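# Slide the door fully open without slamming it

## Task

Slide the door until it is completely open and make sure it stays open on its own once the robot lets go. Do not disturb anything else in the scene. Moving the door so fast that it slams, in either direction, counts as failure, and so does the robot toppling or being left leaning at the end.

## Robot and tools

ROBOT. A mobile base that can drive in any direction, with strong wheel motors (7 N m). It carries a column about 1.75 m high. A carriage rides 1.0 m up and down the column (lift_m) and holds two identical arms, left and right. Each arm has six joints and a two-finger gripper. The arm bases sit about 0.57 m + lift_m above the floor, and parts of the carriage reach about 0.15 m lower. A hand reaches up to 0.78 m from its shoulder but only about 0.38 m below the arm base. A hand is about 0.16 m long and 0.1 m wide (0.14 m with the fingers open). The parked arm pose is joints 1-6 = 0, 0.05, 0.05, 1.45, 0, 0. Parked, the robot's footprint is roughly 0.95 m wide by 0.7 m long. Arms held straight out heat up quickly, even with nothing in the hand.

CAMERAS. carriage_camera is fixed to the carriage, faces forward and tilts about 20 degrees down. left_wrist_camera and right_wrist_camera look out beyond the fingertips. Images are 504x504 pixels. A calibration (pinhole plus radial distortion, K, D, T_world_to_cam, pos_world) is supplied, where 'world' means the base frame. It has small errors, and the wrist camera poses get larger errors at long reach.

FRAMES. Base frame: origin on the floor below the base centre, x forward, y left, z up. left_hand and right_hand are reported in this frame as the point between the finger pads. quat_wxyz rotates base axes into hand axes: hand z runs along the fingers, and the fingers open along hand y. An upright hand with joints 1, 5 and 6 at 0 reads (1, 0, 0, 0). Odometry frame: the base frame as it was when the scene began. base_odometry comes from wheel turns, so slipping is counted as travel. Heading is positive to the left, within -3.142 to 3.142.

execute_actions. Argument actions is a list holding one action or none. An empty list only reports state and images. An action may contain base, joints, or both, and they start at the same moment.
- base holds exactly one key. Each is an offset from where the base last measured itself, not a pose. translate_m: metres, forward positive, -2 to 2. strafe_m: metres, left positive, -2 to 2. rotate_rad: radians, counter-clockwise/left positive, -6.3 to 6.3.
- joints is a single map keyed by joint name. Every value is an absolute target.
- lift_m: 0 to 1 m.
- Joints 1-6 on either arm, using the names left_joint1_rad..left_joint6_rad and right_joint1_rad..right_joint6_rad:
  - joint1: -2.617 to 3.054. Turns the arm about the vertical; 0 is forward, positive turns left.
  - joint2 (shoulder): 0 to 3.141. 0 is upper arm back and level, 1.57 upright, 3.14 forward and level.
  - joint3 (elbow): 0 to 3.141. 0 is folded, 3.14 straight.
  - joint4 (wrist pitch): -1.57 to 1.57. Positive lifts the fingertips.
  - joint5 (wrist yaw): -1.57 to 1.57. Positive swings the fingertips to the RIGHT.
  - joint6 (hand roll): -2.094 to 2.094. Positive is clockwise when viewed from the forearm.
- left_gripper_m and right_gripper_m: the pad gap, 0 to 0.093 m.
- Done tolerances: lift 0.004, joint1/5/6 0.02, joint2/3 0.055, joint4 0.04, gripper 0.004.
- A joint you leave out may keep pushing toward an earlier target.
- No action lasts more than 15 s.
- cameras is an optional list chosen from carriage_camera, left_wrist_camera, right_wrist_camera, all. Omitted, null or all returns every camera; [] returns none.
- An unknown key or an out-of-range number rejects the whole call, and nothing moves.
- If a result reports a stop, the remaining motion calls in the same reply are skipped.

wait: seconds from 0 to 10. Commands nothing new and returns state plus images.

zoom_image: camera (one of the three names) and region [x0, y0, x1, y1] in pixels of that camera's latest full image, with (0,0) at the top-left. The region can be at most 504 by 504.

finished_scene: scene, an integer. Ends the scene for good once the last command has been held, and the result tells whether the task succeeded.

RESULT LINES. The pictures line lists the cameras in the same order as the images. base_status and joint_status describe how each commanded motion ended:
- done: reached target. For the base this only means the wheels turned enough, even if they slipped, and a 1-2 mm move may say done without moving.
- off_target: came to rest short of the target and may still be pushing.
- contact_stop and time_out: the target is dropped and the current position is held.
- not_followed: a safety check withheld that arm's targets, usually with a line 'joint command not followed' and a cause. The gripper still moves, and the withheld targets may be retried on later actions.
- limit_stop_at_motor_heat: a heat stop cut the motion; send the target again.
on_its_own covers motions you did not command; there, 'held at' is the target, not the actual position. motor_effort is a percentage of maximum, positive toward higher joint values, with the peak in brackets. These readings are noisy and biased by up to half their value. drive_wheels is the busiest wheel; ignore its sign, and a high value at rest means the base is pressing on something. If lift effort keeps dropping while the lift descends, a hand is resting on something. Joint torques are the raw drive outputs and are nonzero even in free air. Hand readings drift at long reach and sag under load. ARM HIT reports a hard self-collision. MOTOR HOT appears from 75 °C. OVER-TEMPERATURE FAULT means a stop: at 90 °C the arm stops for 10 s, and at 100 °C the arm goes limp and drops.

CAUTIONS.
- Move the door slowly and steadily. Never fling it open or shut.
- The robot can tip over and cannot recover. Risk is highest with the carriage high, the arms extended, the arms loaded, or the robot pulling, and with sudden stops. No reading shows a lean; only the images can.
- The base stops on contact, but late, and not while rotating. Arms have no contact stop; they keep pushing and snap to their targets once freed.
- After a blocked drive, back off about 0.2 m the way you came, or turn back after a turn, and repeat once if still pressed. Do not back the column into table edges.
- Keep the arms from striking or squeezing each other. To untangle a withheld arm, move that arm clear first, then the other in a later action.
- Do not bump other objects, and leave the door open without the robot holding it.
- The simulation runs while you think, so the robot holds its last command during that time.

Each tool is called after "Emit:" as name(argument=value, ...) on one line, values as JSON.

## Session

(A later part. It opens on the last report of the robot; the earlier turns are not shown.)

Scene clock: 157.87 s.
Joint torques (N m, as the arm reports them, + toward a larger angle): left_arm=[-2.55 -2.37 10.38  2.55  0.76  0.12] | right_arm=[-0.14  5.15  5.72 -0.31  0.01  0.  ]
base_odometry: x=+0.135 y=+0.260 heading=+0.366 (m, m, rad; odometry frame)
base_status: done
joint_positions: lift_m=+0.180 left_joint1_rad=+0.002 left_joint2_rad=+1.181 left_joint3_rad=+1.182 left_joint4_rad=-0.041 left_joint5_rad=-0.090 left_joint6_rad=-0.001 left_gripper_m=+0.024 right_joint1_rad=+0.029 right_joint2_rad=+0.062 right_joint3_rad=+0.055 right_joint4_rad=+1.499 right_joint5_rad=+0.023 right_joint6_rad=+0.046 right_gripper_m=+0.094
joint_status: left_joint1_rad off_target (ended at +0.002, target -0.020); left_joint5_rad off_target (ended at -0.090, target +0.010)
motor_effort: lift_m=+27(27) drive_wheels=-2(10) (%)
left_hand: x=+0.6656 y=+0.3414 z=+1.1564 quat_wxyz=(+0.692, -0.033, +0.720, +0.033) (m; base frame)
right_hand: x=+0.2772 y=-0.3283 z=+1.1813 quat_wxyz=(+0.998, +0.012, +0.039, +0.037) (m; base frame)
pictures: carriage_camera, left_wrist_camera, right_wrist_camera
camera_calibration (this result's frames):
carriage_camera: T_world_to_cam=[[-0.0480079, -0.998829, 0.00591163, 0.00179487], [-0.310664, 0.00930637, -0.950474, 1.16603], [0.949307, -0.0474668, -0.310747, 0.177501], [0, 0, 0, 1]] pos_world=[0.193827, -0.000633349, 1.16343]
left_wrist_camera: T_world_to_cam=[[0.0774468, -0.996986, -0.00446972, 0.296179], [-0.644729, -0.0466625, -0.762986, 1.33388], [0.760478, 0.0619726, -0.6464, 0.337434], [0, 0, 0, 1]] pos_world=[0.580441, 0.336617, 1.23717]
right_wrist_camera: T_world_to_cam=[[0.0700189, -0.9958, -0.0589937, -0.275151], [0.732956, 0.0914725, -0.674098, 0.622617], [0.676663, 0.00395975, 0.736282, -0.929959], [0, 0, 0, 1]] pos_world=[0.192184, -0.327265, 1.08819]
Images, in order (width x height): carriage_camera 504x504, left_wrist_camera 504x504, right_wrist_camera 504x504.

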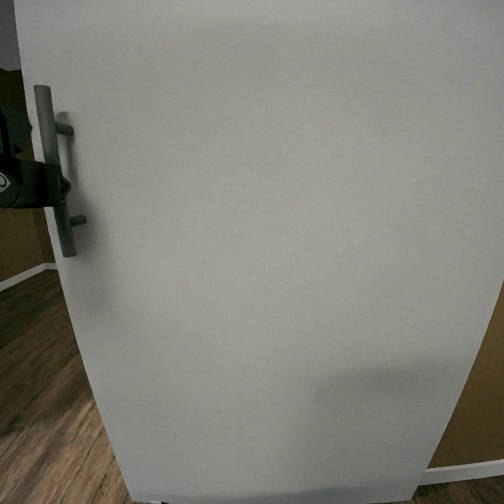

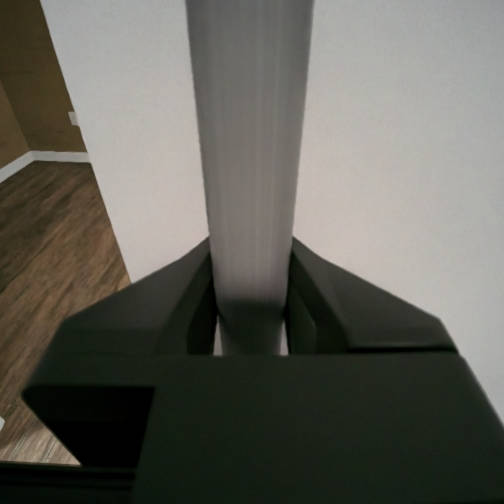

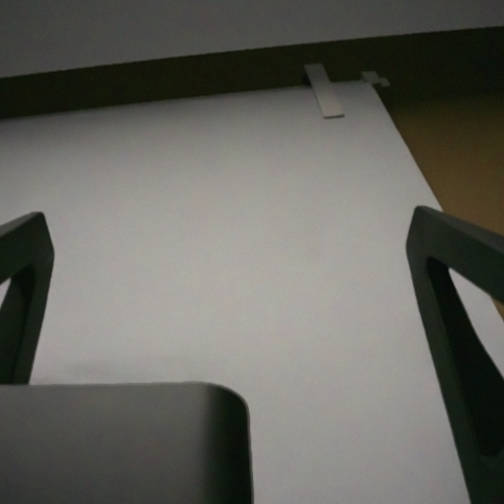

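Emit:
execute_actions(actions=[{"base": {"strafe_m": -0.08}, "joints": {"left_joint1_rad": -0.03, "left_joint5_rad": 0.03}}])

Scene clock: 163.60 s.
Joint torques (N m, as the arm reports them, + toward a larger angle): left_arm=[-3.58 -2.31 10.41  2.53  1.34  0.14] | right_arm=[-0.14  5.14  5.78 -0.31  0.02  0.01]
base_odometry: x=+0.163 y=+0.185 heading=+0.365 (m, m, rad; odometry frame)
base_status: done
joint_positions: lift_m=+0.180 left_joint1_rad=+0.004 left_joint2_rad=+1.180 left_joint3_rad=+1.182 left_joint4_rad=-0.041 left_joint5_rad=-0.135 left_joint6_rad=-0.003 left_gripper_m=+0.024 right_joint1_rad=+0.029 right_joint2_rad=+0.062 right_joint3_rad=+0.055 right_joint4_rad=+1.499 right_joint5_rad=+0.023 right_joint6_rad=+0.046 right_gripper_m=+0.094
joint_status: left_joint1_rad off_target (ended at +0.004, target -0.030); left_joint5_rad off_target (ended at -0.135, target +0.030)
motor_effort: lift_m=+27(27) drive_wheels=+0(12) (%)
left_hand: x=+0.6643 y=+0.3495 z=+1.1567 quat_wxyz=(+0.692, -0.049, +0.719, +0.049) (m; base frame)
right_hand: x=+0.2772 y=-0.3283 z=+1.1813 quat_wxyz=(+0.998, +0.012, +0.039, +0.037) (m; base frame)
pictures: carriage_camera, left_wrist_camera, right_wrist_camera
camera_calibration (this result's frames):
carriage_camera: T_world_to_cam=[[-0.0480079, -0.998829, 0.00591163, 0.00179487], [-0.310664, 0.00930637, -0.950474, 1.16603], [0.949307, -0.0474668, -0.310747, 0.177501], [0, 0, 0, 1]] pos_world=[0.193827, -0.000633349, 1.16343]
left_wrist_camera: T_world_to_cam=[[0.123033, -0.992394, -0.00422079, 0.272163], [-0.641166, -0.0762414, -0.763605, 1.34243], [0.757475, 0.0966547, -0.64567, 0.327162], [0, 0, 0, 1]] pos_world=[0.579422, 0.34082, 1.23748]
right_wrist_camera: T_world_to_cam=[[0.0700189, -0.9958, -0.0589937, -0.275151], [0.732956, 0.0914725, -0.674098, 0.622617], [0.676663, 0.00395975, 0.736282, -0.929959], [0, 0, 0, 1]] pos_world=[0.192184, -0.327265, 1.08819]
Images, in order (width x height): carriage_camera 504x504, left_wrist_camera 504x504, right_wrist_camera 504x504.

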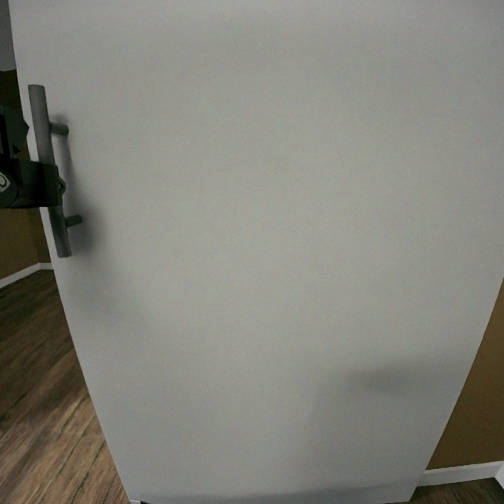

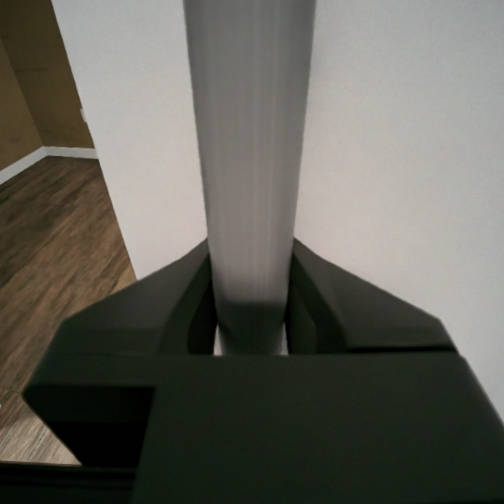

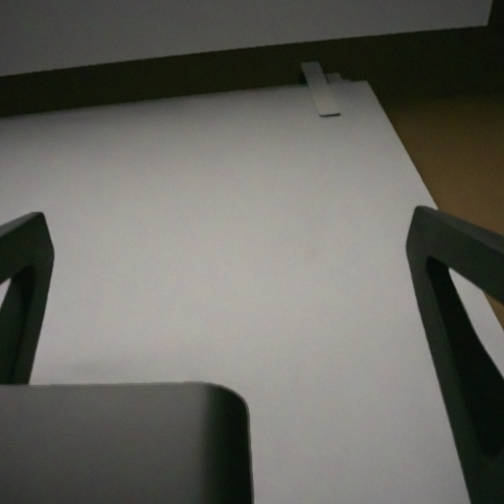

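Emit:
execute_actions(actions=[{"base": {"strafe_m": -0.03}, "joints": {"left_joint1_rad": -0.02, "left_joint5_rad": 0.01}}])

Scene clock: 168.57 s.
Joint torques (N m, as the arm reports them, + toward a larger angle): left_arm=[-6.95 -3.35 10.45  2.3   1.66  0.16] | right_arm=[-0.16  5.13  5.72 -0.31  0.02  0.  ]
base_odometry: x=+0.173 y=+0.157 heading=+0.366 (m, m, rad; odometry frame)
base_status: done
joint_positions: lift_m=+0.180 left_joint1_rad=+0.046 left_joint2_rad=+1.191 left_joint3_rad=+1.182 left_joint4_rad=-0.018 left_joint5_rad=-0.193 left_joint6_rad=-0.003 left_gripper_m=+0.024 right_joint1_rad=+0.029 right_joint2_rad=+0.062 right_joint3_rad=+0.055 right_joint4_rad=+1.499 right_joint5_rad=+0.023 right_joint6_rad=+0.046 right_gripper_m=+0.094
joint_status: left_joint1_rad off_target (ended at +0.046, target -0.020); left_joint5_rad off_target (ended at -0.193, target +0.010)
motor_effort: lift_m=+27(27) drive_wheels=+3(10) (%)
left_hand: x=+0.6644 y=+0.3766 z=+1.1578 quat_wxyz=(+0.692, -0.085, +0.712, +0.084) (m; base frame)
right_hand: x=+0.2772 y=-0.3283 z=+1.1813 quat_wxyz=(+0.998, +0.012, +0.039, +0.037) (m; base frame)
pictures: carriage_camera, left_wrist_camera, right_wrist_camera
camera_calibration (this result's frames):
carriage_camera: T_world_to_cam=[[-0.0480079, -0.998829, 0.00591163, 0.00179487], [-0.310664, 0.00930637, -0.950474, 1.16603], [0.949307, -0.0474668, -0.310747, 0.177501], [0, 0, 0, 1]] pos_world=[0.193827, -0.000633349, 1.16343]
left_wrist_camera: T_world_to_cam=[[0.221829, -0.975075, -0.00447689, 0.227254], [-0.62196, -0.137957, -0.770801, 1.36419], [0.750971, 0.173771, -0.637061, 0.290476], [0, 0, 0, 1]] pos_world=[0.579924, 0.359313, 1.23759]
right_wrist_camera: T_world_to_cam=[[0.0700189, -0.9958, -0.0589937, -0.275151], [0.732956, 0.0914725, -0.674098, 0.622617], [0.676663, 0.00395975, 0.736282, -0.929959], [0, 0, 0, 1]] pos_world=[0.192184, -0.327265, 1.08819]
Images, in order (width x height): carriage_camera 504x504, left_wrist_camera 504x504, right_wrist_camera 504x504.

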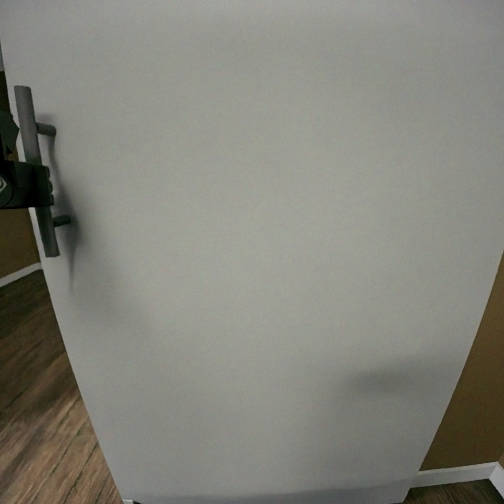

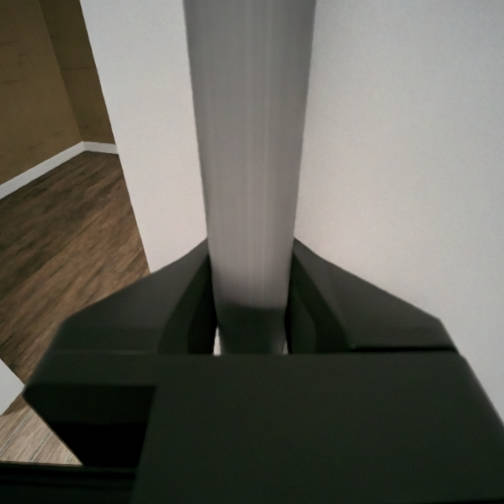

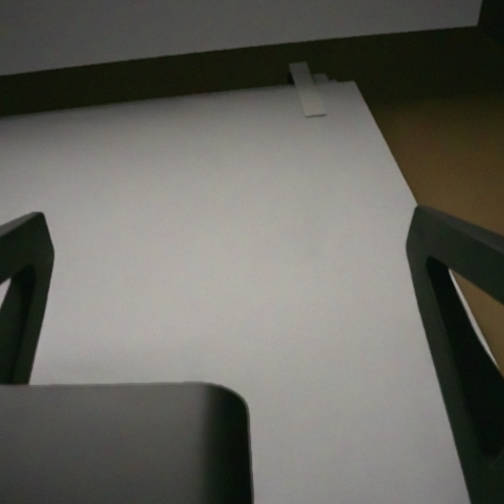

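Emit:
execute_actions(actions=[{"base": {"strafe_m": 0.045}, "joints": {"left_joint1_rad": -0.01, "left_joint5_rad": 0.0}}], cameras=[])

Emit:
execute_actions(actions=[{"joints": {"left_gripper_m": 0.093}}], cameras=["left_wrist_camera"])

Emit:
execute_actions(actions=[{"base": {"translate_m": -0.25}}])

Scene clock: 177.03 s.
Joint torques (N m, as the arm reports them, + toward a larger angle): left_arm=[-1.15 -2.88 10.46  2.47  0.32  0.15] | right_arm=[-0.12  5.13  5.74 -0.31  0.02  0.  ]
base_odometry: x=+0.157 y=+0.199 heading=+0.366 (m, m, rad; odometry frame)
base_status: done
joint_positions: lift_m=+0.180 left_joint1_rad=-0.002 left_joint2_rad=+1.185 left_joint3_rad=+1.182 left_joint4_rad=-0.034 left_joint5_rad=-0.046 left_joint6_rad=-0.004 left_gripper_m=+0.023 right_joint1_rad=+0.029 right_joint2_rad=+0.062 right_joint3_rad=+0.055 right_joint4_rad=+1.499 right_joint5_rad=+0.023 right_joint6_rad=+0.046 right_gripper_m=+0.094
joint_status: left_joint5_rad off_target (ended at -0.046, target +0.000); the others done
motor_effort: lift_m=+27(27) drive_wheels=+1(8) (%)
left_hand: x=+0.6675 y=+0.3320 z=+1.1564 quat_wxyz=(+0.694, -0.017, +0.720, +0.015) (m; base frame)
right_hand: x=+0.2772 y=-0.3283 z=+1.1813 quat_wxyz=(+0.998, +0.012, +0.039, +0.037) (m; base frame)
pictures: none
No camera images: the call's "cameras" was empty. Leave "cameras" out to get every camera's image.

Scene clock: 177.77 s.
Joint torques (N m, as the arm reports them, + toward a larger angle): left_arm=[-1.16 -3.08 10.45  2.34  0.01  0.06] | right_arm=[-0.14  5.15  5.7  -0.31  0.01  0.  ]
base_odometry: x=+0.157 y=+0.199 heading=+0.366 (m, m, rad; odometry frame)
base_status: not commanded
joint_positions: lift_m=+0.180 left_joint1_rad=-0.002 left_joint2_rad=+1.188 left_joint3_rad=+1.182 left_joint4_rad=-0.017 left_joint5_rad=-0.011 left_joint6_rad=+0.004 left_gripper_m=+0.093 right_joint1_rad=+0.029 right_joint2_rad=+0.062 right_joint3_rad=+0.055 right_joint4_rad=+1.499 right_joint5_rad=+0.023 right_joint6_rad=+0.046 right_gripper_m=+0.094
joint_status: all done
on_its_own: left_joint5_rad moved +0.035 to your old target +0.000
motor_effort: lift_m=+27(27) drive_wheels=+1(1) (%)
left_hand: x=+0.6685 y=+0.3259 z=+1.1594 quat_wxyz=(+0.699, -0.002, +0.715, +0.005) (m; base frame)
right_hand: x=+0.2773 y=-0.3283 z=+1.1813 quat_wxyz=(+0.998, +0.012, +0.039, +0.037) (m; base frame)
pictures: left_wrist_camera
camera_calibration (this result's frames):
left_wrist_camera: T_world_to_cam=[[-0.00605703, -0.999959, -0.00676508, 0.340033], [-0.633909, 0.00907179, -0.773355, 1.32397], [0.773384, -0.000395793, -0.633937, 0.335348], [0, 0, 0, 1]] pos_world=[0.581983, 0.328141, 1.23879]
Images, in order (width x height): left_wrist_camera 504x504.

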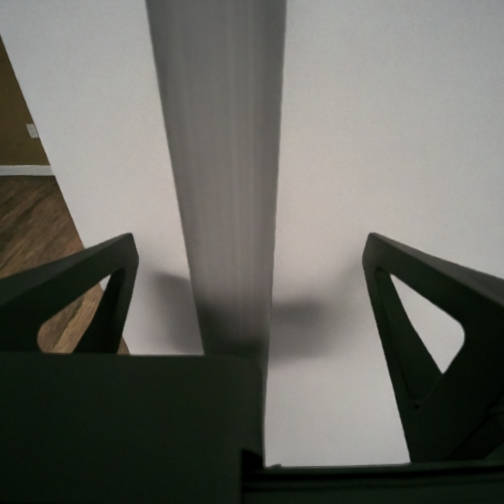

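Scene clock: 180.13 s.
Joint torques (N m, as the arm reports them, + toward a larger angle): left_arm=[-1.12 -3.01 10.36  2.23 -0.01  0.06] | right_arm=[-0.13  5.1   5.66 -0.32  0.01  0.  ]
base_odometry: x=-0.076 y=+0.109 heading=+0.365 (m, m, rad; odometry frame)
base_status: done
joint_positions: lift_m=+0.180 left_joint1_rad=-0.002 left_joint2_rad=+1.188 left_joint3_rad=+1.182 left_joint4_rad=-0.010 left_joint5_rad=-0.010 left_joint6_rad=+0.004 left_gripper_m=+0.093 right_joint1_rad=+0.029 right_joint2_rad=+0.062 right_joint3_rad=+0.055 right_joint4_rad=+1.500 right_joint5_rad=+0.023 right_joint6_rad=+0.046 right_gripper_m=+0.094
joint_status: not commanded
motor_effort: lift_m=+27(27) drive_wheels=-3(12) (%)
left_hand: x=+0.6686 y=+0.3257 z=+1.1612 quat_wxyz=(+0.702, -0.001, +0.713, +0.004) (m; base frame)
right_hand: x=+0.2771 y=-0.3283 z=+1.1813 quat_wxyz=(+0.999, +0.012, +0.039, +0.037) (m; base frame)
pictures: carriage_camera, left_wrist_camera, right_wrist_camera
camera_calibration (this result's frames):
carriage_camera: T_world_to_cam=[[-0.0480079, -0.998829, 0.00591163, 0.00179487], [-0.310664, 0.00930637, -0.950474, 1.16603], [0.949307, -0.0474668, -0.310747, 0.177501], [0, 0, 0, 1]] pos_world=[0.193827, -0.000633349, 1.16343]
left_wrist_camera: T_world_to_cam=[[-0.00753096, -0.999949, -0.00677096, 0.340773], [-0.627975, 0.00999872, -0.778169, 1.32677], [0.778197, -0.00160836, -0.628018, 0.326811], [0, 0, 0, 1]] pos_world=[0.581421, 0.328015, 1.24]
right_wrist_camera: T_world_to_cam=[[0.0700414, -0.995799, -0.0589779, -0.275171], [0.733213, 0.0914799, -0.673817, 0.62229], [0.676382, 0.0039517, 0.73654, -0.930131], [0, 0, 0, 1]] pos_world=[0.192126, -0.327267, 1.08816]
Images, in order (width x height): carriage_camera 504x504, left_wrist_camera 504x504, right_wrist_camera 504x504.

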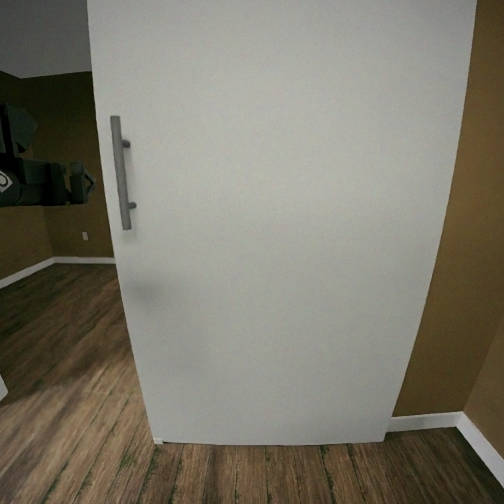

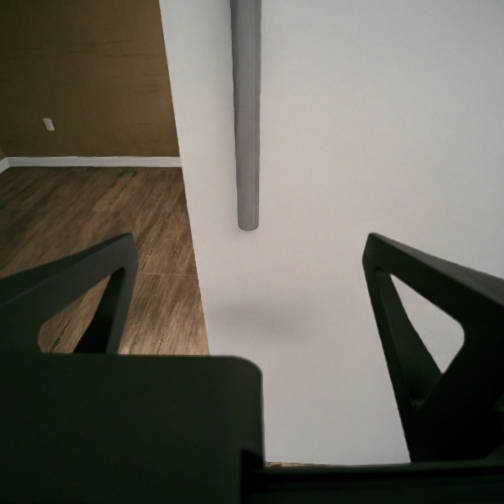

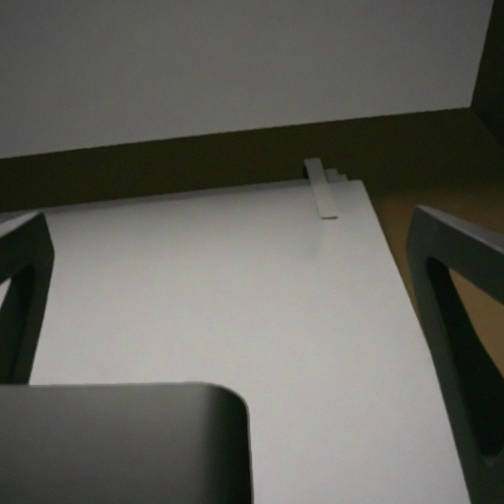

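The door is fully open, with the hanger resting against the rail stop. I've let go of the handle and backed the robot away.

Emit:
finished_scene(scene=1)

The scene is finished: the task was done.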